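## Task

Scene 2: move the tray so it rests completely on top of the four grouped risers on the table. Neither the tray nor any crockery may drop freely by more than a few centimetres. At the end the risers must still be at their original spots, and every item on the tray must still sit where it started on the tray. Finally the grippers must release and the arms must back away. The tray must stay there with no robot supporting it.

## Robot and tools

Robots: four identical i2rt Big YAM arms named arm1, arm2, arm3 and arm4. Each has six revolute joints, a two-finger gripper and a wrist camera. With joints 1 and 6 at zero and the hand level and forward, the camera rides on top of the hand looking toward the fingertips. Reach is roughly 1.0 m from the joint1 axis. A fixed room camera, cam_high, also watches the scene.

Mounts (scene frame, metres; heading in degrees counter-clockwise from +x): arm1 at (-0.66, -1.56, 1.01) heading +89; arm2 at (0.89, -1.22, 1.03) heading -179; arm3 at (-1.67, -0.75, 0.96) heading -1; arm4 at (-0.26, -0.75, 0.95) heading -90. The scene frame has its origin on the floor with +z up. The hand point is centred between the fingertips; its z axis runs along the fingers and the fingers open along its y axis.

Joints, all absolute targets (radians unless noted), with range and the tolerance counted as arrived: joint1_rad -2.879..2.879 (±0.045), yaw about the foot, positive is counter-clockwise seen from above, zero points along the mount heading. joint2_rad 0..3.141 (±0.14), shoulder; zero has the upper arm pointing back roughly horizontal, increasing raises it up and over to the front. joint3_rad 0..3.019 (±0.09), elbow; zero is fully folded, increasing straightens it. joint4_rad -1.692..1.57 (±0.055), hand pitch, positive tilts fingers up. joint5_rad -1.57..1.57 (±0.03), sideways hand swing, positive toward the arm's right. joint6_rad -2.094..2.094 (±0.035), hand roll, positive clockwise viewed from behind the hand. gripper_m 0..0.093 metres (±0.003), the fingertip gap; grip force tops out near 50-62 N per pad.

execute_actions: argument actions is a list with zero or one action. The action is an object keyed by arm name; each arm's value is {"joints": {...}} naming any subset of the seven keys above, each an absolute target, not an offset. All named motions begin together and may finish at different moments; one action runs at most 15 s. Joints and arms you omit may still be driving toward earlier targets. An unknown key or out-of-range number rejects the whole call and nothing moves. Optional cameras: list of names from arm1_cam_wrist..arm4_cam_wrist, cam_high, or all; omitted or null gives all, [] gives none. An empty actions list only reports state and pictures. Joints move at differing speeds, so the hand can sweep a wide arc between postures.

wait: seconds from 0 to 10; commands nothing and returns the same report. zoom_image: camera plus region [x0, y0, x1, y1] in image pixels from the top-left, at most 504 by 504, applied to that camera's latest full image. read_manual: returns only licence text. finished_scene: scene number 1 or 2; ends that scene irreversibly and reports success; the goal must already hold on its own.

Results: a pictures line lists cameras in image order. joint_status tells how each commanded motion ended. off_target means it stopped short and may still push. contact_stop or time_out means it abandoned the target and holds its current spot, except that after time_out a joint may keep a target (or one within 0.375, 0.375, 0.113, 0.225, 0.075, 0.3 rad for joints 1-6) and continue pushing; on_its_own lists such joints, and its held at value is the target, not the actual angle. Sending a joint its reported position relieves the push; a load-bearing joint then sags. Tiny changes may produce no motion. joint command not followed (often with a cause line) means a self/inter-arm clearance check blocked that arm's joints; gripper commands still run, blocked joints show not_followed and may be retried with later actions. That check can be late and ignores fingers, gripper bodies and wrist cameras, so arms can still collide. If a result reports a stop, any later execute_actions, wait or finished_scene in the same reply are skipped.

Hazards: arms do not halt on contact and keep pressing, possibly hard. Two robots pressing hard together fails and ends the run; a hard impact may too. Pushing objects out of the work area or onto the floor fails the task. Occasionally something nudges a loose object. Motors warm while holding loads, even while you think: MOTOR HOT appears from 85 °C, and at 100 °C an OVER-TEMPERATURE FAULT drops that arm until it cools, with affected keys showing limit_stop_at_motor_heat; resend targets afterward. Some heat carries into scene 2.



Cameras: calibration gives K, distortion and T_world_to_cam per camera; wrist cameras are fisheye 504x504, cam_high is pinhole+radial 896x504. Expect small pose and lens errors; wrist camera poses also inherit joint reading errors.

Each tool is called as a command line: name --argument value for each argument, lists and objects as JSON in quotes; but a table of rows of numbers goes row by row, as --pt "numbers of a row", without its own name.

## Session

execute_actions --actions '[]'

Scene clock: 0.00 s.
arm1.joint_positions: joint1_rad=-1.488 joint2_rad=+0.459 joint3_rad=+1.317 joint4_rad=-1.177 joint5_rad=+0.154 joint6_rad=-0.427 gripper_m=+0.094
arm1.joint_status: not commanded
arm1.hand: x=-0.4631 y=-1.5748 z=+1.5790 quat_wxyz=(-0.562, +0.152, -0.796, +0.167) (m; scene frame)
arm2.joint_positions: joint1_rad=+0.868 joint2_rad=+0.588 joint3_rad=+1.401 joint4_rad=-1.336 joint5_rad=-0.201 joint6_rad=-0.341 gripper_m=+0.094
arm2.joint_status: not commanded
arm2.hand: x=+0.7881 y=-1.4050 z=+1.5870 quat_wxyz=(-0.214, -0.674, -0.538, +0.460) (m; scene frame)
arm3.joint_positions: joint1_rad=+0.208 joint2_rad=+0.582 joint3_rad=+1.390 joint4_rad=-1.241 joint5_rad=+0.090 joint6_rad=-0.428 gripper_m=+0.094
arm3.joint_status: not commanded
arm3.hand: x=-1.4435 y=-0.7303 z=+1.5320 quat_wxyz=(-0.529, +0.228, -0.811, +0.100) (m; scene frame)
arm4.joint_positions: joint1_rad=+0.405 joint2_rad=+0.460 joint3_rad=+1.423 joint4_rad=-1.207 joint5_rad=+0.139 joint6_rad=-0.081 gripper_m=+0.095
arm4.joint_status: not commanded
arm4.hand: x=-0.2065 y=-0.9116 z=+1.5671 quat_wxyz=(-0.462, -0.440, -0.654, +0.406) (m; scene frame)
pictures: arm1_cam_wrist, arm2_cam_wrist, arm3_cam_wrist, arm4_cam_wrist, cam_high
camera_calibration (this result's frames):
arm1_cam_wrist: T_world_to_cam=[[0.0278902, -0.89883, 0.43741, -2.09954], [-0.814375, -0.274182, -0.511487, 0.00347555], [0.579669, -0.34195, -0.739631, 1.02107], [0, 0, 0, 1]] pos_world=[-0.530498, -1.53702, 1.67536]
arm2_cam_wrist: T_world_to_cam=[[-0.92472, 0.324186, 0.199491, 0.871138], [0.223025, 0.886139, -0.406223, 1.71749], [-0.308469, -0.331151, -0.891732, 1.31634], [0, 0, 0, 1]] pos_world=[0.828567, -1.36843, 1.69773]
arm3_cam_wrist: T_world_to_cam=[[0.262733, -0.872847, 0.411229, -0.882279], [-0.795791, -0.437033, -0.419189, -0.821041], [0.545608, -0.217117, -0.809427, 1.99648], [0, 0, 0, 1]] pos_world=[-1.51087, -0.695446, 1.63465]
arm4_cam_wrist: T_world_to_cam=[[-0.945928, -0.301815, 0.118864, -0.65242], [-0.307397, 0.717051, -0.625576, 1.57468], [0.103577, -0.628288, -0.771055, 0.777555], [0, 0, 0, 1]] pos_world=[-0.213625, -0.837511, 1.66217]
Images, in order (width x height): arm1_cam_wrist 504x504, arm2_cam_wrist 504x504, arm3_cam_wrist 504x504, arm4_cam_wrist 504x504, cam_high 896x504.

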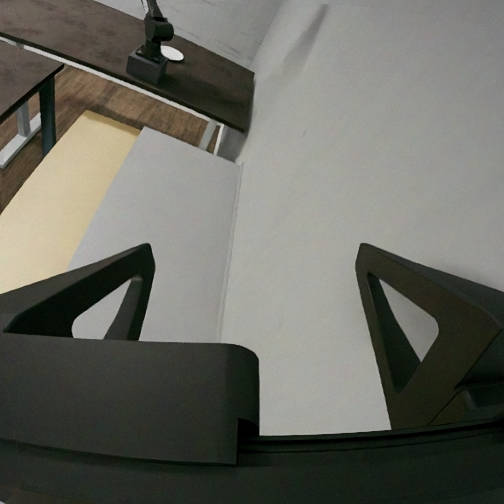

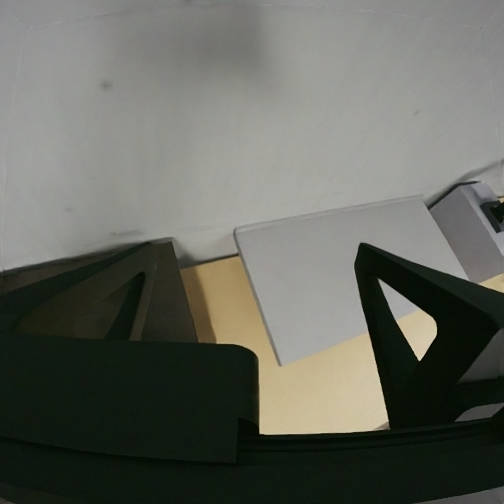

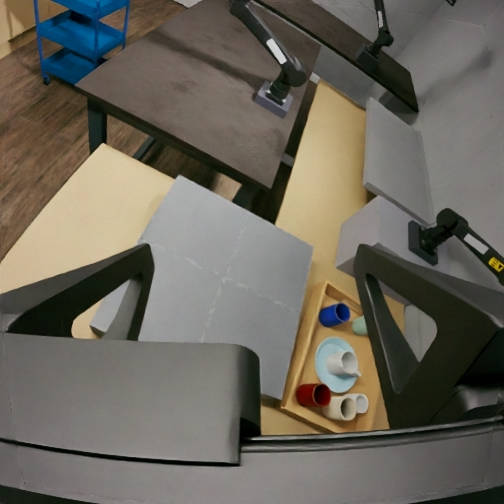

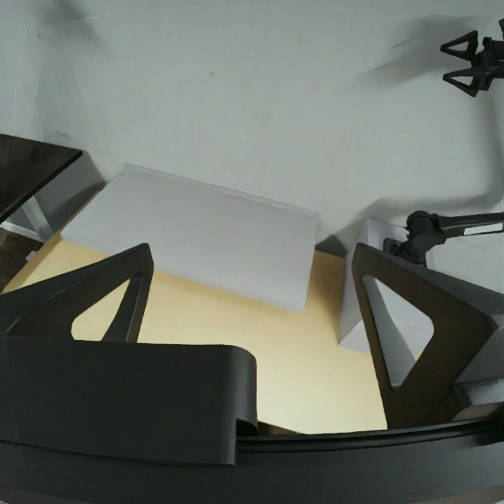

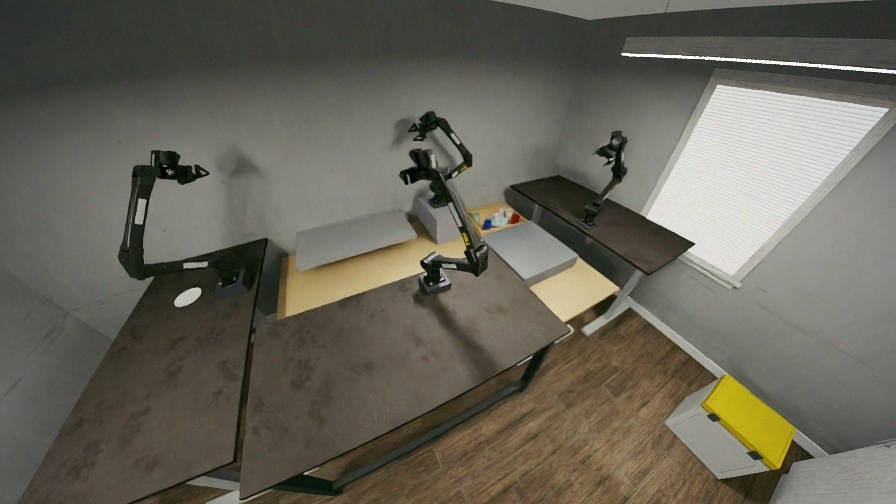

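execute_actions --actions '[{"arm1":{"joints":{"joint1_rad":1.128,"joint2_rad":1.885,"joint3_rad":0.56,"joint4_rad":-0.232,"joint5_rad":0,"joint6_rad":1.264,"gripper_m":0.05}},"arm3":{"joints":{"joint1_rad":-1.166,"joint2_rad":2.315,"joint3_rad":1.76,"joint4_rad":-0.979,"joint5_rad":0,"joint6_rad":0.545,"gripper_m":0.05}}}]' --cameras '["arm1_cam_wrist","arm3_cam_wrist","cam_high"]'

Scene clock: 11.07 s.
arm1.joint_positions: joint1_rad=+1.122 joint2_rad=+1.869 joint3_rad=+0.563 joint4_rad=-0.220 joint5_rad=-0.001 joint6_rad=+1.256 gripper_m=+0.050
arm1.joint_status: all done
arm1.hand: x=-0.9359 y=-1.4208 z=+0.8670 quat_wxyz=(+0.010, +0.650, -0.759, -0.021) (m; scene frame)
arm2.joint_positions: joint1_rad=+0.868 joint2_rad=+0.588 joint3_rad=+1.401 joint4_rad=-1.336 joint5_rad=-0.201 joint6_rad=-0.341 gripper_m=+0.094
arm2.joint_status: not commanded
arm2.hand: x=+0.7881 y=-1.4050 z=+1.5870 quat_wxyz=(-0.214, -0.674, -0.538, +0.460) (m; scene frame)
arm3.joint_positions: joint1_rad=-1.158 joint2_rad=+2.327 joint3_rad=+1.737 joint4_rad=-0.981 joint5_rad=+0.001 joint6_rad=+0.534 gripper_m=+0.050
arm3.joint_status: all done
arm3.hand: x=-1.4279 y=-1.3516 z=+0.8595 quat_wxyz=(+0.004, -0.757, -0.654, -0.001) (m; scene frame)
arm4.joint_positions: joint1_rad=+0.405 joint2_rad=+0.460 joint3_rad=+1.423 joint4_rad=-1.207 joint5_rad=+0.139 joint6_rad=-0.081 gripper_m=+0.095
arm4.joint_status: not commanded
arm4.hand: x=-0.2065 y=-0.9116 z=+1.5671 quat_wxyz=(-0.462, -0.440, -0.654, +0.406) (m; scene frame)
pictures: arm1_cam_wrist, arm3_cam_wrist, cam_high
camera_calibration (this result's frames):
arm1_cam_wrist: T_world_to_cam=[[0.986485, -0.162501, -0.0209849, 0.704276], [-0.121116, -0.809452, 0.574559, -1.75672], [-0.110353, -0.564253, -0.818194, -0.0723567], [0, 0, 0, 1]] pos_world=[-0.91551, -1.34836, 0.964917]
arm3_cam_wrist: T_world_to_cam=[[-0.990442, 0.137624, 0.0091521, -1.2302], [0.116968, 0.802915, 0.584505, 0.754517], [0.0730936, 0.579989, -0.811338, 1.71296], [0, 0, 0, 1]] pos_world=[-1.4319, -1.43001, 0.96003]
Images, in order (width x height): arm1_cam_wrist 504x504, arm3_cam_wrist 504x504, cam_high 896x504.

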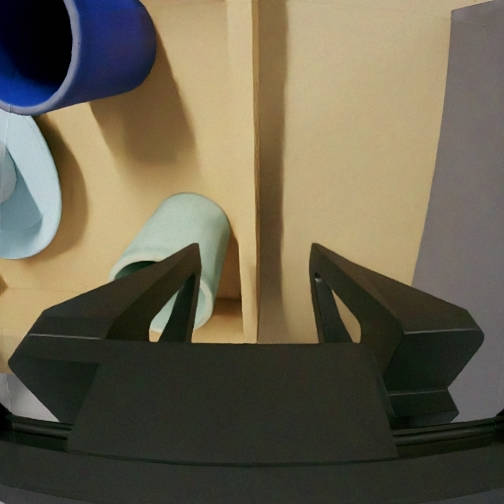

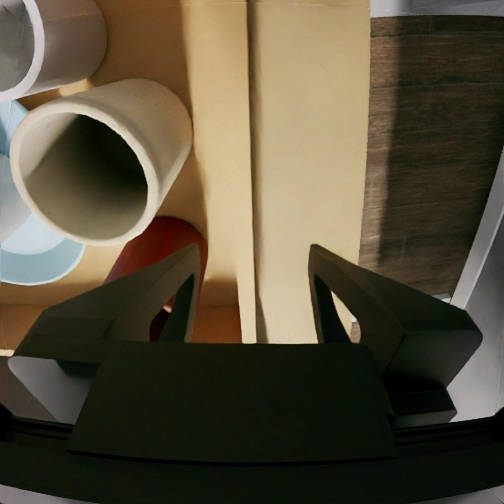

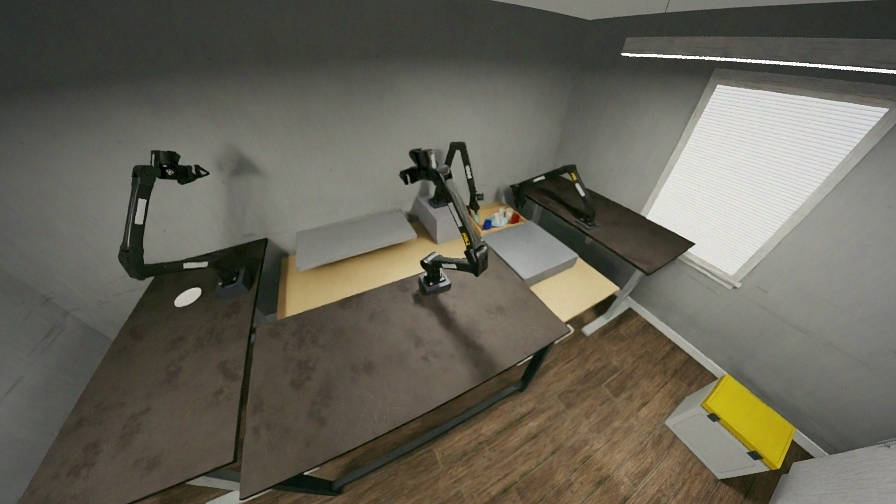

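execute_actions --actions '[{"arm1":{"joints":{"joint2_rad":2.15,"joint3_rad":0.64,"joint4_rad":-0.045,"gripper_m":0.045}},"arm3":{"joints":{"joint1_rad":-1.175,"joint2_rad":2.43,"joint3_rad":1.762,"joint4_rad":-0.865,"gripper_m":0.042}}}]' --cameras '["arm1_cam_wrist","arm3_cam_wrist"]'

Scene clock: 17.17 s.
arm1.joint_positions: joint1_rad=+1.122 joint2_rad=+2.147 joint3_rad=+0.638 joint4_rad=-0.059 joint5_rad=-0.001 joint6_rad=+1.257 gripper_m=+0.045
arm1.joint_status: all done
arm1.hand: x=-0.9363 y=-1.4207 z=+0.7926 quat_wxyz=(+0.002, +0.650, -0.760, -0.002) (m; scene frame)
arm2.joint_positions: joint1_rad=+0.868 joint2_rad=+0.588 joint3_rad=+1.401 joint4_rad=-1.336 joint5_rad=-0.201 joint6_rad=-0.341 gripper_m=+0.094
arm2.joint_status: not commanded
arm2.hand: x=+0.7881 y=-1.4050 z=+1.5870 quat_wxyz=(-0.214, -0.674, -0.538, +0.460) (m; scene frame)
arm3.joint_positions: joint1_rad=-1.166 joint2_rad=+2.451 joint3_rad=+1.737 joint4_rad=-0.878 joint5_rad=-0.006 joint6_rad=+0.534 gripper_m=+0.042
arm3.joint_status: all done
arm3.hand: x=-1.4350 y=-1.3452 z=+0.7820 quat_wxyz=(+0.013, -0.759, -0.651, -0.008) (m; scene frame)
arm4.joint_positions: joint1_rad=+0.405 joint2_rad=+0.460 joint3_rad=+1.423 joint4_rad=-1.207 joint5_rad=+0.139 joint6_rad=-0.081 gripper_m=+0.095
arm4.joint_status: not commanded
arm4.hand: x=-0.2065 y=-0.9116 z=+1.5671 quat_wxyz=(-0.462, -0.440, -0.654, +0.406) (m; scene frame)
pictures: arm1_cam_wrist, arm3_cam_wrist
camera_calibration (this result's frames):
arm1_cam_wrist: T_world_to_cam=[[0.986405, -0.163183, 0.0193941, 0.670065], [-0.143558, -0.798255, 0.584962, -1.72736], [-0.0799743, -0.579794, -0.810829, -0.132702], [0, 0, 0, 1]] pos_world=[-0.919545, -1.34647, 0.889849]
arm3_cam_wrist: T_world_to_cam=[[-0.98922, 0.145779, 0.0138331, -1.2283], [0.124664, 0.788834, 0.601831, 0.774049], [0.0768222, 0.597068, -0.798504, 1.66517], [0, 0, 0, 1]] pos_world=[-1.43947, -1.42576, 0.88079]
Images, in order (width x height): arm1_cam_wrist 504x504, arm3_cam_wrist 504x504.

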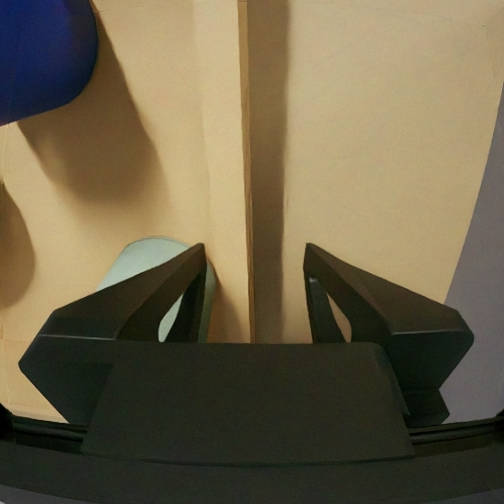

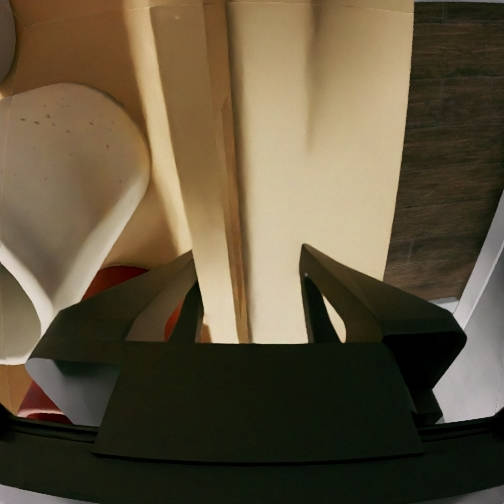

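execute_actions --actions '[{"arm1":{"joints":{"joint3_rad":0.69,"joint4_rad":-0.09}},"arm3":{"joints":{"joint1_rad":-1.135}}}]' --cameras '[]'

execute_actions --actions '[{"arm1":{"joints":{"joint2_rad":2.31,"joint3_rad":0.735,"joint4_rad":0.03}},"arm3":{"joints":{"joint2_rad":2.495,"joint3_rad":1.79,"joint4_rad":-0.82}}}]' --cameras '["arm1_cam_wrist","arm3_cam_wrist"]'

Scene clock: 21.73 s.
arm1.joint_positions: joint1_rad=+1.122 joint2_rad=+2.147 joint3_rad=+0.687 joint4_rad=-0.079 joint5_rad=-0.001 joint6_rad=+1.257 gripper_m=+0.045
arm1.joint_status: all done
arm1.hand: x=-0.9595 y=-1.4090 z=+0.7944 quat_wxyz=(+0.008, +0.650, -0.760, -0.015) (m; scene frame)
arm2.joint_positions: joint1_rad=+0.868 joint2_rad=+0.588 joint3_rad=+1.401 joint4_rad=-1.336 joint5_rad=-0.201 joint6_rad=-0.341 gripper_m=+0.094
arm2.joint_status: not commanded
arm2.hand: x=+0.7881 y=-1.4050 z=+1.5870 quat_wxyz=(-0.214, -0.674, -0.538, +0.460) (m; scene frame)
arm3.joint_positions: joint1_rad=-1.140 joint2_rad=+2.451 joint3_rad=+1.737 joint4_rad=-0.878 joint5_rad=-0.001 joint6_rad=+0.535 gripper_m=+0.042
arm3.joint_status: all done
arm3.hand: x=-1.4200 y=-1.3389 z=+0.7820 quat_wxyz=(+0.013, -0.751, -0.660, -0.005) (m; scene frame)
arm4.joint_positions: joint1_rad=+0.405 joint2_rad=+0.460 joint3_rad=+1.423 joint4_rad=-1.207 joint5_rad=+0.139 joint6_rad=-0.081 gripper_m=+0.095
arm4.joint_status: not commanded
arm4.hand: x=-0.2065 y=-0.9116 z=+1.5671 quat_wxyz=(-0.462, -0.440, -0.654, +0.406) (m; scene frame)
pictures: none
No camera images: the call's "cameras" was empty. Leave "cameras" out to get every camera's image.

Scene clock: 22.70 s.
arm1.joint_positions: joint1_rad=+1.123 joint2_rad=+2.302 joint3_rad=+0.732 joint4_rad=+0.016 joint5_rad=+0.002 joint6_rad=+1.260 gripper_m=+0.045
arm1.joint_status: all done
arm1.hand: x=-0.9546 y=-1.4112 z=+0.7479 quat_wxyz=(+0.004, +0.649, -0.761, -0.009) (m; scene frame)
arm2.joint_positions: joint1_rad=+0.868 joint2_rad=+0.588 joint3_rad=+1.401 joint4_rad=-1.336 joint5_rad=-0.201 joint6_rad=-0.341 gripper_m=+0.094
arm2.joint_status: not commanded
arm2.hand: x=+0.7881 y=-1.4050 z=+1.5870 quat_wxyz=(-0.214, -0.674, -0.538, +0.460) (m; scene frame)
arm3.joint_positions: joint1_rad=-1.140 joint2_rad=+2.498 joint3_rad=+1.747 joint4_rad=-0.836 joint5_rad=-0.001 joint6_rad=+0.536 gripper_m=+0.042
arm3.joint_status: all done
arm3.hand: x=-1.4199 y=-1.3389 z=+0.7554 quat_wxyz=(+0.011, -0.751, -0.660, -0.005) (m; scene frame)
arm4.joint_positions: joint1_rad=+0.405 joint2_rad=+0.460 joint3_rad=+1.423 joint4_rad=-1.207 joint5_rad=+0.139 joint6_rad=-0.081 gripper_m=+0.095
arm4.joint_status: not commanded
arm4.hand: x=-0.2065 y=-0.9116 z=+1.5671 quat_wxyz=(-0.462, -0.440, -0.654, +0.406) (m; scene frame)
pictures: arm1_cam_wrist, arm3_cam_wrist
camera_calibration (this result's frames):
arm1_cam_wrist: T_world_to_cam=[[0.986105, -0.165989, 0.00671694, 0.695756], [-0.139107, -0.80295, 0.579586, -1.69456], [-0.0908118, -0.572467, -0.814883, -0.161897], [0, 0, 0, 1]] pos_world=[-0.936516, -1.33784, 0.845543]
arm3_cam_wrist: T_world_to_cam=[[-0.992554, 0.120794, 0.0156459, -1.25351], [0.106207, 0.795403, 0.596703, 0.769703], [0.0596334, 0.593922, -0.80231, 1.61332], [0, 0, 0, 1]] pos_world=[-1.42214, -1.41899, 0.854714]
Images, in order (width x height): arm1_cam_wrist 504x504, arm3_cam_wrist 504x504.

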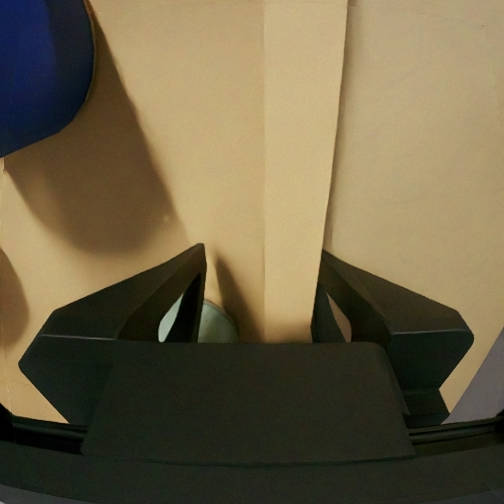

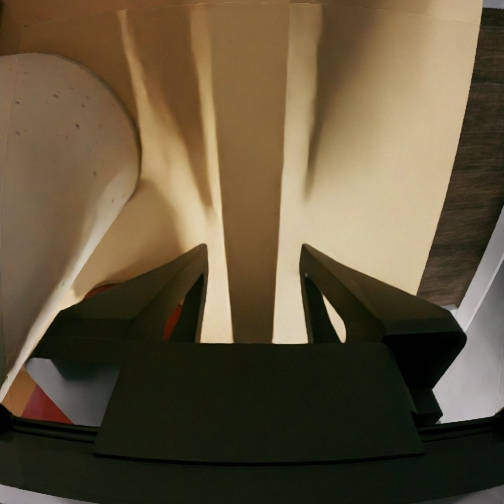

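execute_actions --actions '[{"arm1":{"joints":{"joint3_rad":0.705}},"arm3":{"joints":{"joint2_rad":2.525}}}]' --cameras '[]'

execute_actions --actions '[{"arm1":{"joints":{"gripper_m":0}},"arm3":{"joints":{"gripper_m":0}}}]' --cameras '["arm1_cam_wrist","arm3_cam_wrist"]'

Scene clock: 25.87 s.
arm1.joint_positions: joint1_rad=+1.123 joint2_rad=+2.302 joint3_rad=+0.707 joint4_rad=+0.020 joint5_rad=+0.002 joint6_rad=+1.261 gripper_m=+0.045
arm1.joint_status: all done
arm1.hand: x=-0.9415 y=-1.4178 z=+0.7479 quat_wxyz=(+0.000, +0.649, -0.761, +0.001) (m; scene frame)
arm2.joint_positions: joint1_rad=+0.868 joint2_rad=+0.588 joint3_rad=+1.401 joint4_rad=-1.336 joint5_rad=-0.201 joint6_rad=-0.341 gripper_m=+0.094
arm2.joint_status: not commanded
arm2.hand: x=+0.7881 y=-1.4050 z=+1.5870 quat_wxyz=(-0.214, -0.674, -0.538, +0.460) (m; scene frame)
arm3.joint_positions: joint1_rad=-1.140 joint2_rad=+2.500 joint3_rad=+1.748 joint4_rad=-0.836 joint5_rad=-0.001 joint6_rad=+0.536 gripper_m=+0.042
arm3.joint_status: all done
arm3.hand: x=-1.4199 y=-1.3388 z=+0.7545 quat_wxyz=(+0.012, -0.751, -0.660, -0.005) (m; scene frame)
arm4.joint_positions: joint1_rad=+0.405 joint2_rad=+0.460 joint3_rad=+1.423 joint4_rad=-1.207 joint5_rad=+0.139 joint6_rad=-0.081 gripper_m=+0.095
arm4.joint_status: not commanded
arm4.hand: x=-0.2065 y=-0.9116 z=+1.5671 quat_wxyz=(-0.462, -0.440, -0.654, +0.406) (m; scene frame)
pictures: none
No camera images: the call's "cameras" was empty. Leave "cameras" out to get every camera's image.

Scene clock: 26.47 s.
arm1.joint_positions: joint1_rad=+1.124 joint2_rad=+2.302 joint3_rad=+0.711 joint4_rad=+0.025 joint5_rad=-0.002 joint6_rad=+1.249 gripper_m=+0.010
arm1.joint_status: gripper_m off_target (ended at +0.010, target +0.000)
arm1.hand: x=-0.9449 y=-1.4170 z=+0.7479 quat_wxyz=(+0.003, +0.654, -0.757, -0.002) (m; scene frame)
arm2.joint_positions: joint1_rad=+0.868 joint2_rad=+0.588 joint3_rad=+1.401 joint4_rad=-1.336 joint5_rad=-0.201 joint6_rad=-0.341 gripper_m=+0.094
arm2.joint_status: not commanded
arm2.hand: x=+0.7881 y=-1.4050 z=+1.5870 quat_wxyz=(-0.214, -0.674, -0.538, +0.460) (m; scene frame)
arm3.joint_positions: joint1_rad=-1.140 joint2_rad=+2.501 joint3_rad=+1.749 joint4_rad=-0.835 joint5_rad=-0.003 joint6_rad=+0.527 gripper_m=+0.010
arm3.joint_status: gripper_m off_target (ended at +0.010, target +0.000)
arm3.hand: x=-1.4194 y=-1.3392 z=+0.7545 quat_wxyz=(+0.011, -0.748, -0.664, -0.006) (m; scene frame)
arm4.joint_positions: joint1_rad=+0.405 joint2_rad=+0.460 joint3_rad=+1.423 joint4_rad=-1.207 joint5_rad=+0.139 joint6_rad=-0.081 gripper_m=+0.095
arm4.joint_status: not commanded
arm4.hand: x=-0.2065 y=-0.9116 z=+1.5671 quat_wxyz=(-0.462, -0.440, -0.654, +0.406) (m; scene frame)
pictures: arm1_cam_wrist, arm3_cam_wrist
camera_calibration (this result's frames):
arm1_cam_wrist: T_world_to_cam=[[0.987896, -0.154149, 0.0173315, 0.69574], [-0.135043, -0.799668, 0.58506, -1.69352], [-0.0763271, -0.580319, -0.810805, -0.164828], [0, 0, 0, 1]] pos_world=[-0.928597, -1.34266, 0.845111]
arm3_cam_wrist: T_world_to_cam=[[-0.993603, 0.112128, 0.0134176, -1.26439], [0.0979165, 0.796226, 0.597024, 0.759523], [0.0562598, 0.594518, -0.802111, 1.60862], [0, 0, 0, 1]] pos_world=[-1.42117, -1.41933, 0.8538]
Images, in order (width x height): arm1_cam_wrist 504x504, arm3_cam_wrist 504x504.

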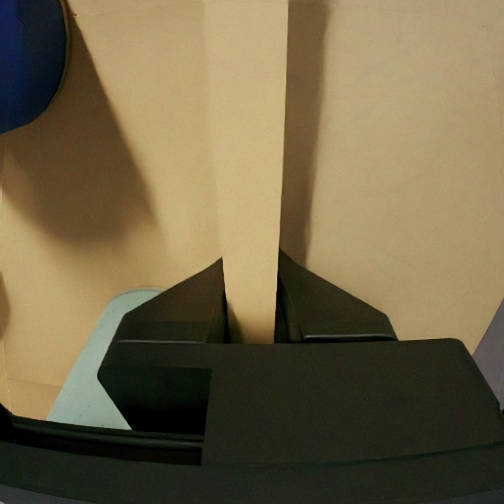

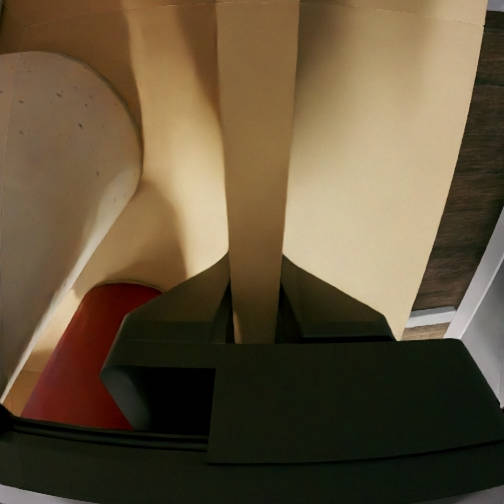

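execute_actions --actions '[{"arm1":{"joints":{"joint2_rad":1.966,"joint3_rad":0.64,"joint4_rad":-0.21}},"arm3":{"joints":{"joint2_rad":2.26,"joint3_rad":1.78,"joint4_rad":-0.97}}}]' --cameras '[]'

execute_actions --actions '[{"arm1":{"joints":{"joint2_rad":1.658,"joint3_rad":0.625,"joint4_rad":-0.51}},"arm3":{"joints":{"joint2_rad":2.128,"joint3_rad":1.8,"joint4_rad":-1.13}}}]' --cameras '["cam_high"]'

Scene clock: 39.70 s.
arm1.joint_positions: joint1_rad=+1.124 joint2_rad=+2.036 joint3_rad=+0.633 joint4_rad=-0.199 joint5_rad=+0.004 joint6_rad=+1.262 gripper_m=+0.010
arm1.joint_status: all done
arm1.hand: x=-0.9354 y=-1.4206 z=+0.8248 quat_wxyz=(-0.007, +0.649, -0.761, +0.013) (m; scene frame)
arm2.joint_positions: joint1_rad=+0.868 joint2_rad=+0.588 joint3_rad=+1.401 joint4_rad=-1.336 joint5_rad=-0.201 joint6_rad=-0.341 gripper_m=+0.094
arm2.joint_status: not commanded
arm2.hand: x=+0.7881 y=-1.4050 z=+1.5870 quat_wxyz=(-0.214, -0.674, -0.538, +0.460) (m; scene frame)
arm3.joint_positions: joint1_rad=-1.128 joint2_rad=+2.389 joint3_rad=+1.740 joint4_rad=-0.940 joint5_rad=-0.027 joint6_rad=+0.551 gripper_m=+0.010
arm3.joint_status: all done
arm3.hand: x=-1.4075 y=-1.3379 z=+0.8216 quat_wxyz=(+0.009, -0.752, -0.659, -0.018) (m; scene frame)
arm4.joint_positions: joint1_rad=+0.405 joint2_rad=+0.460 joint3_rad=+1.423 joint4_rad=-1.207 joint5_rad=+0.139 joint6_rad=-0.081 gripper_m=+0.095
arm4.joint_status: not commanded
arm4.hand: x=-0.2065 y=-0.9116 z=+1.5671 quat_wxyz=(-0.462, -0.440, -0.654, +0.406) (m; scene frame)
pictures: none
No camera images: the call's "cameras" was empty. Leave "cameras" out to get every camera's image.

Scene clock: 40.87 s.
arm1.joint_positions: joint1_rad=+1.124 joint2_rad=+1.717 joint3_rad=+0.610 joint4_rad=-0.489 joint5_rad=+0.002 joint6_rad=+1.270 gripper_m=+0.010
arm1.joint_status: all done
arm1.hand: x=-0.9358 y=-1.4207 z=+0.9165 quat_wxyz=(-0.005, +0.646, -0.764, +0.011) (m; scene frame)
arm2.joint_positions: joint1_rad=+0.868 joint2_rad=+0.588 joint3_rad=+1.401 joint4_rad=-1.336 joint5_rad=-0.201 joint6_rad=-0.341 gripper_m=+0.094
arm2.joint_status: not commanded
arm2.hand: x=+0.7881 y=-1.4050 z=+1.5870 quat_wxyz=(-0.214, -0.674, -0.538, +0.460) (m; scene frame)
arm3.joint_positions: joint1_rad=-1.124 joint2_rad=+2.243 joint3_rad=+1.740 joint4_rad=-1.095 joint5_rad=-0.034 joint6_rad=+0.565 gripper_m=+0.010
arm3.joint_status: all done
arm3.hand: x=-1.4060 y=-1.3317 z=+0.9130 quat_wxyz=(+0.012, -0.755, -0.655, -0.022) (m; scene frame)
arm4.joint_positions: joint1_rad=+0.405 joint2_rad=+0.460 joint3_rad=+1.423 joint4_rad=-1.207 joint5_rad=+0.139 joint6_rad=-0.081 gripper_m=+0.095
arm4.joint_status: not commanded
arm4.hand: x=-0.2065 y=-0.9116 z=+1.5671 quat_wxyz=(-0.462, -0.440, -0.654, +0.406) (m; scene frame)
pictures: cam_high
Images, in order (width x height): cam_high 896x504.

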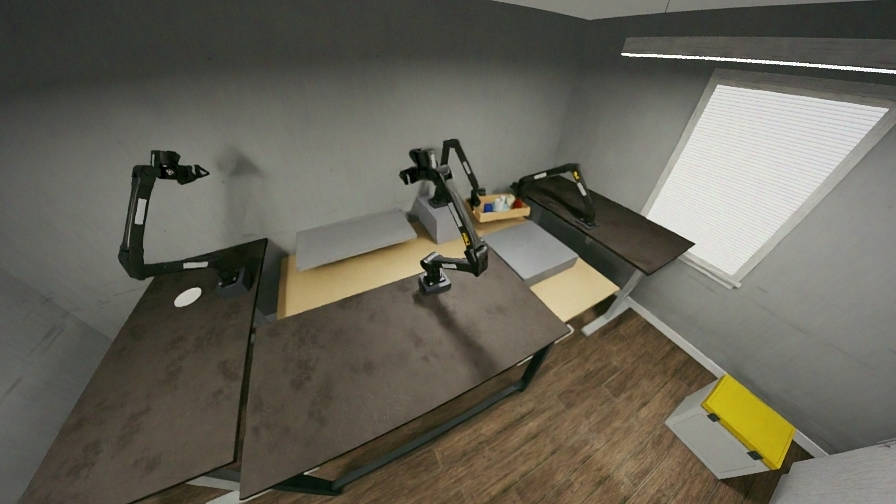

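Sag ≈0.2·r; use a bit more.

execute_actions --actions '[{"arm1":{"joints":{"joint1_rad":0.796,"joint2_rad":1.72,"joint3_rad":0.805,"joint4_rad":-0.585,"joint6_rad":0.921}},"arm3":{"joints":{"joint1_rad":-1.01,"joint2_rad":1.87,"joint3_rad":1.37,"joint4_rad":-0.95,"joint6_rad":0.66}}}]' --cameras '[]'

execute_actions --actions '[{"arm1":{"joints":{"joint1_rad":0.569,"joint2_rad":1.85,"joint3_rad":1.075,"joint4_rad":-0.705,"joint6_rad":0.694}},"arm3":{"joints":{"joint1_rad":-0.825,"joint2_rad":1.71,"joint3_rad":1.06,"joint4_rad":-0.835,"joint6_rad":0.845}}}]' --cameras '[]'

execute_actions --actions '[{"arm1":{"joints":{"joint1_rad":0.418,"joint2_rad":2.02,"joint3_rad":1.435,"joint4_rad":-0.87,"joint6_rad":0.543}},"arm3":{"joints":{"joint1_rad":-0.563,"joint2_rad":1.59,"joint3_rad":0.85,"joint4_rad":-0.765,"joint6_rad":1.107}}}]' --cameras '[]'

execute_actions --actions '[{"arm1":{"joints":{"joint1_rad":0.315,"joint2_rad":2.25,"joint3_rad":1.91,"joint4_rad":-1.09,"joint6_rad":0.44}},"arm3":{"joints":{"joint1_rad":-0.226,"joint2_rad":1.53,"joint3_rad":0.755,"joint4_rad":-0.74,"joint6_rad":1.444}}}]' --cameras '["cam_high","arm1_cam_wrist","arm3_cam_wrist"]'

Scene clock: 49.93 s.
arm1.joint_positions: joint1_rad=+0.790 joint2_rad=+1.782 joint3_rad=+0.769 joint4_rad=-0.562 joint5_rad=-0.002 joint6_rad=+0.941 gripper_m=+0.011
arm1.joint_status: all done
arm1.hand: x=-0.9167 y=-1.2957 z=+0.9252 quat_wxyz=(+0.002, +0.644, -0.765, +0.002) (m; scene frame)
arm2.joint_positions: joint1_rad=+0.868 joint2_rad=+0.588 joint3_rad=+1.401 joint4_rad=-1.336 joint5_rad=-0.201 joint6_rad=-0.341 gripper_m=+0.094
arm2.joint_status: not commanded
arm2.hand: x=+0.7881 y=-1.4050 z=+1.5870 quat_wxyz=(-0.214, -0.674, -0.538, +0.460) (m; scene frame)
arm3.joint_positions: joint1_rad=-0.986 joint2_rad=+1.995 joint3_rad=+1.334 joint4_rad=-0.938 joint5_rad=-0.022 joint6_rad=+0.709 gripper_m=+0.010
arm3.joint_status: joint6_rad time_out (moved +0.144 of +0.095); the others done
arm3.on_its_own: joint6_rad reads +0.709 and still pushes toward +0.660 since a time_out
arm3.hand: x=-1.3863 y=-1.2025 z=+0.9269 quat_wxyz=(+0.016, -0.757, -0.653, -0.015) (m; scene frame)
arm4.joint_positions: joint1_rad=+0.405 joint2_rad=+0.460 joint3_rad=+1.423 joint4_rad=-1.207 joint5_rad=+0.139 joint6_rad=-0.081 gripper_m=+0.095
arm4.joint_status: not commanded
arm4.hand: x=-0.2065 y=-0.9116 z=+1.5671 quat_wxyz=(-0.462, -0.440, -0.654, +0.406) (m; scene frame)
pictures: none
No camera images: the call's "cameras" was empty. Leave "cameras" out to get every camera's image.

not run: a stop came earlier in this reply.

not run: a stop came earlier in this reply.

not run: a stop came earlier in this reply.

execute_actions --actions '[{"arm1":{"joints":{"joint1_rad":0.569,"joint2_rad":1.85,"joint3_rad":1.095,"joint4_rad":-0.705,"joint6_rad":0.705}},"arm3":{"joints":{"joint1_rad":-0.825,"joint2_rad":1.70,"joint3_rad":1.06,"joint4_rad":-0.82,"joint6_rad":0.875}}}]' --cameras '[]'

execute_actions --actions '[{"arm1":{"joints":{"joint1_rad":0.418,"joint2_rad":2.02,"joint3_rad":1.445,"joint4_rad":-0.87,"joint6_rad":0.555}},"arm3":{"joints":{"joint1_rad":-0.563,"joint2_rad":1.585,"joint3_rad":0.85,"joint4_rad":-0.75,"joint6_rad":1.13}}}]' --cameras '[]'

execute_actions --actions '[{"arm1":{"joints":{"joint1_rad":0.315,"joint2_rad":2.25,"joint3_rad":1.91,"joint4_rad":-1.09,"joint6_rad":0.45}},"arm3":{"joints":{"joint1_rad":-0.226,"joint2_rad":1.53,"joint3_rad":0.755,"joint4_rad":-0.73,"joint6_rad":1.465}}}]' --cameras '["cam_high","arm1_cam_wrist","arm3_cam_wrist"]'

Scene clock: 56.47 s.
arm1.joint_positions: joint1_rad=+0.578 joint2_rad=+1.936 joint3_rad=+1.052 joint4_rad=-0.689 joint5_rad=-0.005 joint6_rad=+0.725 gripper_m=+0.011
arm1.joint_status: all done
arm1.hand: x=-0.9050 y=-1.1687 z=+0.9270 quat_wxyz=(+0.004, +0.646, -0.764, +0.000) (m; scene frame)
arm2.joint_positions: joint1_rad=+0.868 joint2_rad=+0.588 joint3_rad=+1.401 joint4_rad=-1.336 joint5_rad=-0.201 joint6_rad=-0.341 gripper_m=+0.094
arm2.joint_status: not commanded
arm2.hand: x=+0.7881 y=-1.4050 z=+1.5870 quat_wxyz=(-0.214, -0.674, -0.538, +0.460) (m; scene frame)
arm3.joint_positions: joint1_rad=-0.811 joint2_rad=+1.807 joint3_rad=+1.019 joint4_rad=-0.803 joint5_rad=-0.018 joint6_rad=+0.885 gripper_m=+0.010
arm3.joint_status: all done
arm3.hand: x=-1.3752 y=-1.0769 z=+0.9268 quat_wxyz=(+0.014, -0.758, -0.652, -0.010) (m; scene frame)
arm4.joint_positions: joint1_rad=+0.405 joint2_rad=+0.460 joint3_rad=+1.423 joint4_rad=-1.207 joint5_rad=+0.139 joint6_rad=-0.081 gripper_m=+0.095
arm4.joint_status: not commanded
arm4.hand: x=-0.2065 y=-0.9116 z=+1.5671 quat_wxyz=(-0.462, -0.440, -0.654, +0.406) (m; scene frame)
pictures: none
No camera images: the call's "cameras" was empty. Leave "cameras" out to get every camera's image.

Scene clock: 57.80 s.
arm1.joint_positions: joint1_rad=+0.435 joint2_rad=+2.115 joint3_rad=+1.385 joint4_rad=-0.848 joint5_rad=-0.010 joint6_rad=+0.573 gripper_m=+0.011
arm1.joint_status: all done
arm1.hand: x=-0.8866 y=-1.0496 z=+0.9268 quat_wxyz=(+0.007, +0.649, -0.761, +0.001) (m; scene frame)
arm2.joint_positions: joint1_rad=+0.868 joint2_rad=+0.588 joint3_rad=+1.401 joint4_rad=-1.336 joint5_rad=-0.201 joint6_rad=-0.341 gripper_m=+0.094
arm2.joint_status: not commanded
arm2.hand: x=+0.7881 y=-1.4050 z=+1.5870 quat_wxyz=(-0.214, -0.674, -0.538, +0.460) (m; scene frame)
arm3.joint_positions: joint1_rad=-0.555 joint2_rad=+1.675 joint3_rad=+0.820 joint4_rad=-0.725 joint5_rad=-0.008 joint6_rad=+1.139 gripper_m=+0.010
arm3.joint_status: all done
arm3.hand: x=-1.3566 y=-0.9575 z=+0.9277 quat_wxyz=(+0.009, -0.757, -0.653, -0.005) (m; scene frame)
arm4.joint_positions: joint1_rad=+0.405 joint2_rad=+0.460 joint3_rad=+1.423 joint4_rad=-1.207 joint5_rad=+0.139 joint6_rad=-0.081 gripper_m=+0.095
arm4.joint_status: not commanded
arm4.hand: x=-0.2065 y=-0.9116 z=+1.5671 quat_wxyz=(-0.462, -0.440, -0.654, +0.406) (m; scene frame)
pictures: none
No camera images: the call's "cameras" was empty. Leave "cameras" out to get every camera's image.

Scene clock: 59.03 s.
arm1.joint_positions: joint1_rad=+0.334 joint2_rad=+2.351 joint3_rad=+1.820 joint4_rad=-1.053 joint5_rad=-0.018 joint6_rad=+0.469 gripper_m=+0.011
arm1.joint_status: all done
arm1.hand: x=-0.8672 y=-0.9310 z=+0.9208 quat_wxyz=(+0.012, +0.650, -0.760, +0.002) (m; scene frame)
arm2.joint_positions: joint1_rad=+0.868 joint2_rad=+0.588 joint3_rad=+1.401 joint4_rad=-1.336 joint5_rad=-0.201 joint6_rad=-0.341 gripper_m=+0.094
arm2.joint_status: not commanded
arm2.hand: x=+0.7881 y=-1.4050 z=+1.5870 quat_wxyz=(-0.214, -0.674, -0.538, +0.460) (m; scene frame)
arm3.joint_positions: joint1_rad=-0.220 joint2_rad=+1.620 joint3_rad=+0.733 joint4_rad=-0.701 joint5_rad=+0.001 joint6_rad=+1.474 gripper_m=+0.010
arm3.joint_status: all done
arm3.hand: x=-1.3379 y=-0.8361 z=+0.9261 quat_wxyz=(+0.010, -0.757, -0.653, +0.003) (m; scene frame)
arm4.joint_positions: joint1_rad=+0.405 joint2_rad=+0.460 joint3_rad=+1.423 joint4_rad=-1.207 joint5_rad=+0.139 joint6_rad=-0.081 gripper_m=+0.095
arm4.joint_status: not commanded
arm4.hand: x=-0.2065 y=-0.9116 z=+1.5671 quat_wxyz=(-0.462, -0.440, -0.654, +0.406) (m; scene frame)
pictures: arm1_cam_wrist, arm3_cam_wrist, cam_high
camera_calibration (this result's frames):
arm1_cam_wrist: T_world_to_cam=[[0.986498, -0.163324, 0.0121509, 0.685978], [-0.137786, -0.787558, 0.600639, -1.40098], [-0.0885294, -0.594203, -0.799428, 0.229335], [0, 0, 0, 1]] pos_world=[-0.849448, -0.855044, 1.01648]
arm3_cam_wrist: T_world_to_cam=[[-0.989878, 0.139713, 0.0249167, -1.22466], [0.127741, 0.800664, 0.585338, 0.302904], [0.0618294, 0.582596, -0.810407, 1.44767], [0, 0, 0, 1]] pos_world=[-1.34047, -0.91483, 1.02642]
Images, in order (width x height): arm1_cam_wrist 504x504, arm3_cam_wrist 504x504, cam_high 896x504.

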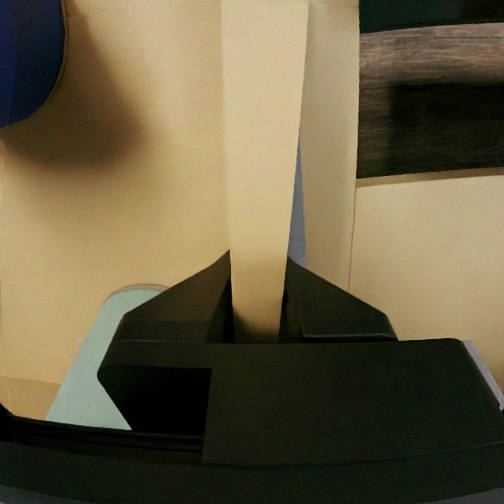

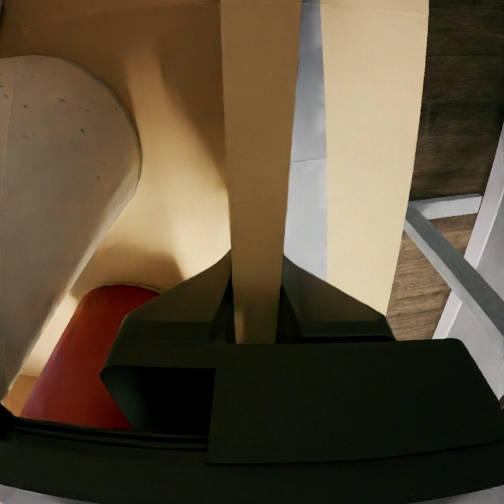

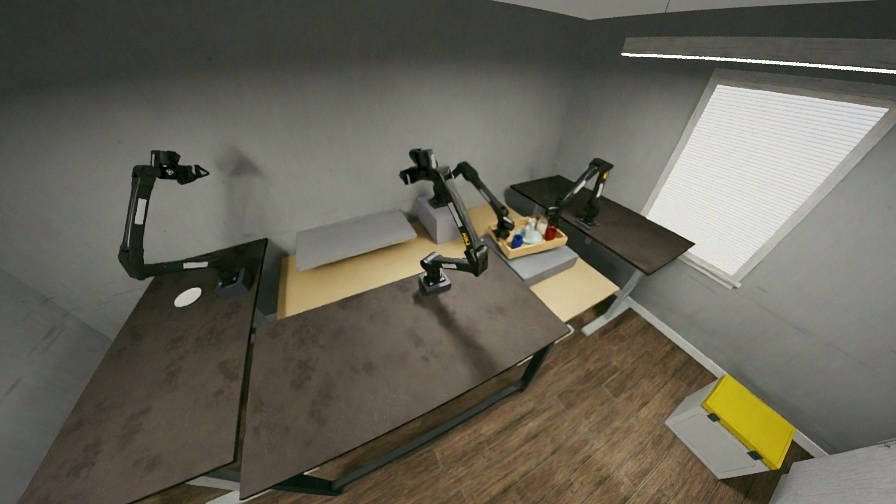

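execute_actions --actions '[{"arm1":{"joints":{"joint1_rad":0.305,"joint2_rad":2.43,"joint3_rad":2.28,"joint4_rad":-1.25,"joint6_rad":0.30}},"arm3":{"joints":{"joint1_rad":-0.30,"joint2_rad":1.505,"joint3_rad":0.74,"joint4_rad":-0.72,"joint6_rad":1.24}}}]' --cameras '["arm1_cam_wrist","arm3_cam_wrist"]'

Scene clock: 68.03 s.
arm1.joint_positions: joint1_rad=+0.329 joint2_rad=+2.540 joint3_rad=+2.170 joint4_rad=-1.215 joint5_rad=-0.019 joint6_rad=+0.317 gripper_m=+0.011
arm1.joint_status: joint3_rad time_out (moved +0.350 of +0.460); the others done
arm1.on_its_own: joint3_rad reads +2.170 and still pushes toward +2.280 since a time_out
arm1.hand: x=-0.8832 y=-0.8707 z=+0.9128 quat_wxyz=(+0.013, +0.704, -0.710, +0.001) (m; scene frame)
arm2.joint_positions: joint1_rad=+0.868 joint2_rad=+0.588 joint3_rad=+1.401 joint4_rad=-1.336 joint5_rad=-0.201 joint6_rad=-0.341 gripper_m=+0.094
arm2.joint_status: not commanded
arm2.hand: x=+0.7881 y=-1.4050 z=+1.5870 quat_wxyz=(-0.214, -0.674, -0.538, +0.460) (m; scene frame)
arm3.joint_positions: joint1_rad=-0.294 joint2_rad=+1.599 joint3_rad=+0.692 joint4_rad=-0.701 joint5_rad=+0.001 joint6_rad=+1.243 gripper_m=+0.010
arm3.joint_status: all done
arm3.hand: x=-1.3627 y=-0.8544 z=+0.9231 quat_wxyz=(+0.019, -0.703, -0.711, +0.006) (m; scene frame)
arm4.joint_positions: joint1_rad=+0.405 joint2_rad=+0.460 joint3_rad=+1.423 joint4_rad=-1.207 joint5_rad=+0.139 joint6_rad=-0.081 gripper_m=+0.095
arm4.joint_status: not commanded
arm4.hand: x=-0.2065 y=-0.9116 z=+1.5671 quat_wxyz=(-0.462, -0.440, -0.654, +0.406) (m; scene frame)
pictures: arm1_cam_wrist, arm3_cam_wrist
camera_calibration (this result's frames):
arm1_cam_wrist: T_world_to_cam=[[0.999827, -0.0165017, 0.00853095, 0.854645], [-0.018318, -0.799482, 0.600411, -1.25555], [-0.00308746, -0.600464, -0.799646, 0.327591], [0, 0, 0, 1]] pos_world=[-0.876485, -0.792981, 1.00851]
arm3_cam_wrist: T_world_to_cam=[[-0.998981, -0.0180906, 0.0413446, -1.40901], [0.0100094, 0.804502, 0.593866, 0.157478], [-0.0440052, 0.593675, -0.803501, 1.3164], [0, 0, 0, 1]] pos_world=[-1.35123, -0.933697, 1.02246]
Images, in order (width x height): arm1_cam_wrist 504x504, arm3_cam_wrist 504x504.

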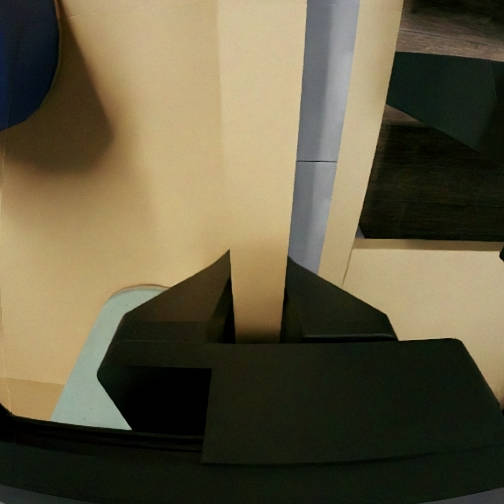

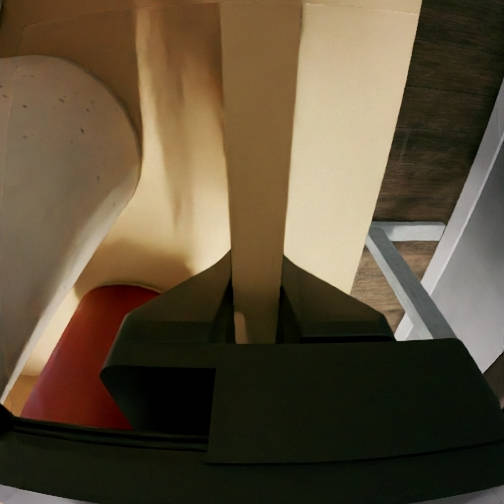

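execute_actions --actions '[{"arm1":{"joints":{"joint1_rad":0.27,"joint2_rad":2.42,"joint3_rad":2.17,"joint4_rad":-1.17,"joint6_rad":0.32}},"arm3":{"joints":{"joint1_rad":-0.28,"joint2_rad":1.63,"joint3_rad":0.79,"joint4_rad":-0.64,"joint6_rad":1.30}}}]' --cameras '["arm1_cam_wrist","arm3_cam_wrist"]'

Scene clock: 74.00 s.
arm1.joint_positions: joint1_rad=+0.307 joint2_rad=+2.546 joint3_rad=+2.111 joint4_rad=-1.166 joint5_rad=-0.020 joint6_rad=+0.315 gripper_m=+0.011
arm1.joint_status: all done
arm1.hand: x=-0.8644 y=-0.8783 z=+0.8876 quat_wxyz=(+0.017, +0.697, -0.717, +0.008) (m; scene frame)
arm2.joint_positions: joint1_rad=+0.868 joint2_rad=+0.588 joint3_rad=+1.401 joint4_rad=-1.336 joint5_rad=-0.201 joint6_rad=-0.341 gripper_m=+0.094
arm2.joint_status: not commanded
arm2.hand: x=+0.7881 y=-1.4050 z=+1.5870 quat_wxyz=(-0.214, -0.674, -0.538, +0.460) (m; scene frame)
arm3.joint_positions: joint1_rad=-0.279 joint2_rad=+1.708 joint3_rad=+0.727 joint4_rad=-0.624 joint5_rad=-0.002 joint6_rad=+1.275 gripper_m=+0.010
arm3.joint_status: all done
arm3.hand: x=-1.3441 y=-0.8545 z=+0.8955 quat_wxyz=(+0.019, -0.710, -0.704, +0.005) (m; scene frame)
arm4.joint_positions: joint1_rad=+0.405 joint2_rad=+0.460 joint3_rad=+1.423 joint4_rad=-1.207 joint5_rad=+0.139 joint6_rad=-0.081 gripper_m=+0.095
arm4.joint_status: not commanded
arm4.hand: x=-0.2065 y=-0.9116 z=+1.5671 quat_wxyz=(-0.462, -0.440, -0.654, +0.406) (m; scene frame)
pictures: arm1_cam_wrist, arm3_cam_wrist
camera_calibration (this result's frames):
arm1_cam_wrist: T_world_to_cam=[[0.999244, -0.0369168, 0.012156, 0.814211], [-0.0366173, -0.78933, 0.612876, -1.2641], [-0.0130303, -0.612858, -0.790086, 0.275051], [0, 0, 0, 1]] pos_world=[-0.8563, -0.799166, 0.982151]
arm3_cam_wrist: T_world_to_cam=[[-0.999235, -0.00011739, 0.0391029, -1.37223], [0.0231848, 0.803484, 0.594874, 0.189704], [-0.0314884, 0.595326, -0.802867, 1.31278], [0, 0, 0, 1]] pos_world=[-1.33425, -0.934115, 0.994793]
Images, in order (width x height): arm1_cam_wrist 504x504, arm3_cam_wrist 504x504.

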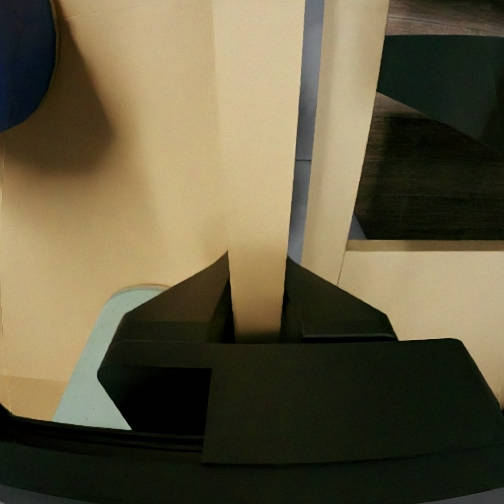

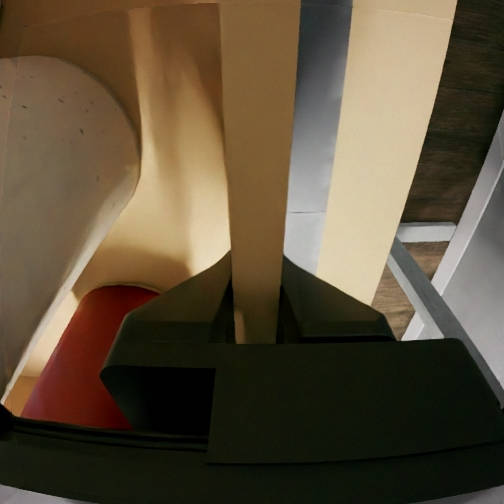

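Fine; lower with slight −x bias.

execute_actions --actions '[{"arm1":{"joints":{"joint1_rad":0.29,"joint2_rad":2.48,"joint3_rad":2.19,"joint4_rad":-1.125}},"arm3":{"joints":{"joint2_rad":1.76,"joint3_rad":0.755,"joint4_rad":-0.5,"joint6_rad":1.28}}}]' --cameras '[]'

execute_actions --actions '[{"arm1":{"joints":{"joint2_rad":2.545,"joint3_rad":2.21,"joint4_rad":-1.085}},"arm3":{"joints":{"joint2_rad":1.88,"joint3_rad":0.76,"joint4_rad":-0.385}}}]' --cameras '["arm1_cam_wrist","arm3_cam_wrist"]'

Scene clock: 77.67 s.
arm1.joint_positions: joint1_rad=+0.303 joint2_rad=+2.561 joint3_rad=+2.111 joint4_rad=-1.141 joint5_rad=-0.004 joint6_rad=+0.310 gripper_m=+0.011
arm1.joint_status: all done
arm1.hand: x=-0.8594 y=-0.8744 z=+0.8771 quat_wxyz=(+0.008, +0.697, -0.717, +0.008) (m; scene frame)
arm2.joint_positions: joint1_rad=+0.868 joint2_rad=+0.588 joint3_rad=+1.401 joint4_rad=-1.336 joint5_rad=-0.201 joint6_rad=-0.341 gripper_m=+0.094
arm2.joint_status: not commanded
arm2.hand: x=+0.7881 y=-1.4050 z=+1.5870 quat_wxyz=(-0.214, -0.674, -0.538, +0.460) (m; scene frame)
arm3.joint_positions: joint1_rad=-0.278 joint2_rad=+1.771 joint3_rad=+0.721 joint4_rad=-0.534 joint5_rad=+0.003 joint6_rad=+1.264 gripper_m=+0.010
arm3.joint_status: all done
arm3.hand: x=-1.3387 y=-0.8565 z=+0.8733 quat_wxyz=(+0.009, -0.705, -0.709, +0.002) (m; scene frame)
arm4.joint_positions: joint1_rad=+0.405 joint2_rad=+0.460 joint3_rad=+1.423 joint4_rad=-1.207 joint5_rad=+0.139 joint6_rad=-0.081 gripper_m=+0.095
arm4.joint_status: not commanded
arm4.hand: x=-0.2065 y=-0.9116 z=+1.5671 quat_wxyz=(-0.462, -0.440, -0.654, +0.406) (m; scene frame)
pictures: none
No camera images: the call's "cameras" was empty. Leave "cameras" out to get every camera's image.

Scene clock: 79.53 s.
arm1.joint_positions: joint1_rad=+0.300 joint2_rad=+2.566 joint3_rad=+2.116 joint4_rad=-1.140 joint5_rad=-0.003 joint6_rad=+0.306 gripper_m=+0.011
arm1.joint_status: joint3_rad time_out (moved +0.005 of +0.099); the others done
arm1.on_its_own: joint3_rad reads +2.116 and still pushes toward +2.210 since a time_out
arm1.hand: x=-0.8580 y=-0.8730 z=+0.8754 quat_wxyz=(+0.007, +0.698, -0.716, +0.007) (m; scene frame)
arm2.joint_positions: joint1_rad=+0.868 joint2_rad=+0.588 joint3_rad=+1.401 joint4_rad=-1.336 joint5_rad=-0.201 joint6_rad=-0.341 gripper_m=+0.094
arm2.joint_status: not commanded
arm2.hand: x=+0.7881 y=-1.4050 z=+1.5870 quat_wxyz=(-0.214, -0.674, -0.538, +0.460) (m; scene frame)
arm3.joint_positions: joint1_rad=-0.278 joint2_rad=+1.776 joint3_rad=+0.721 joint4_rad=-0.523 joint5_rad=+0.003 joint6_rad=+1.259 gripper_m=+0.010
arm3.joint_status: joint4_rad time_out (moved +0.011 of +0.149); the others done
arm3.on_its_own: joint4_rad reads -0.523 and still pushes toward -0.385 since a time_out
arm3.hand: x=-1.3370 y=-0.8570 z=+0.8717 quat_wxyz=(+0.006, -0.703, -0.711, +0.001) (m; scene frame)
arm4.joint_positions: joint1_rad=+0.405 joint2_rad=+0.460 joint3_rad=+1.423 joint4_rad=-1.207 joint5_rad=+0.139 joint6_rad=-0.081 gripper_m=+0.095
arm4.joint_status: not commanded
arm4.hand: x=-0.2065 y=-0.9116 z=+1.5671 quat_wxyz=(-0.462, -0.440, -0.654, +0.406) (m; scene frame)
pictures: arm1_cam_wrist, arm3_cam_wrist
camera_calibration (this result's frames):
arm1_cam_wrist: T_world_to_cam=[[0.999084, -0.0349047, 0.0247497, 0.798837], [-0.0427727, -0.798797, 0.600078, -1.25451], [-0.0011756, -0.600587, -0.799558, 0.297858], [0, 0, 0, 1]] pos_world=[-0.851414, -0.795329, 0.971191]
arm3_cam_wrist: T_world_to_cam=[[-0.99974, -0.018005, 0.0139941, -1.35834], [-0.00642892, 0.811317, 0.584571, 0.181754], [-0.0218789, 0.584329, -0.811222, 1.30606], [0, 0, 0, 1]] pos_world=[-1.32824, -0.935084, 0.972261]
Images, in order (width x height): arm1_cam_wrist 504x504, arm3_cam_wrist 504x504.

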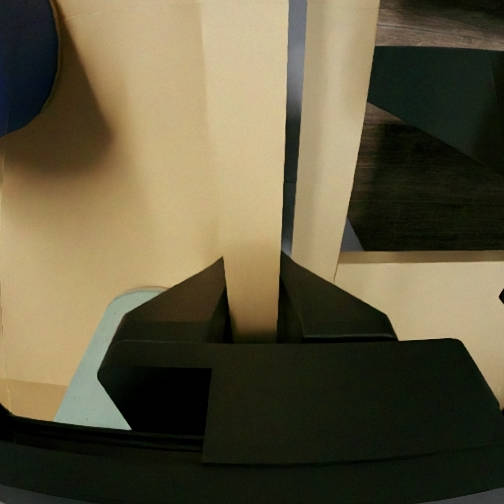

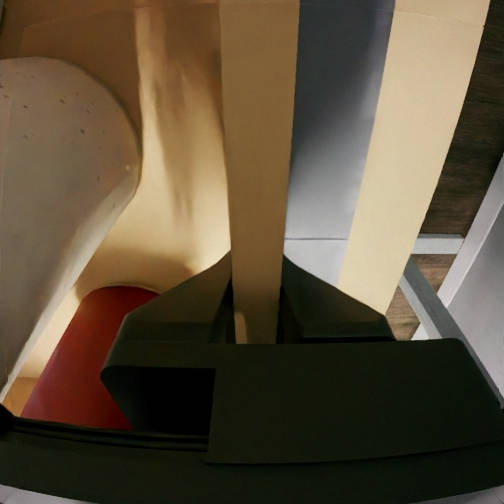

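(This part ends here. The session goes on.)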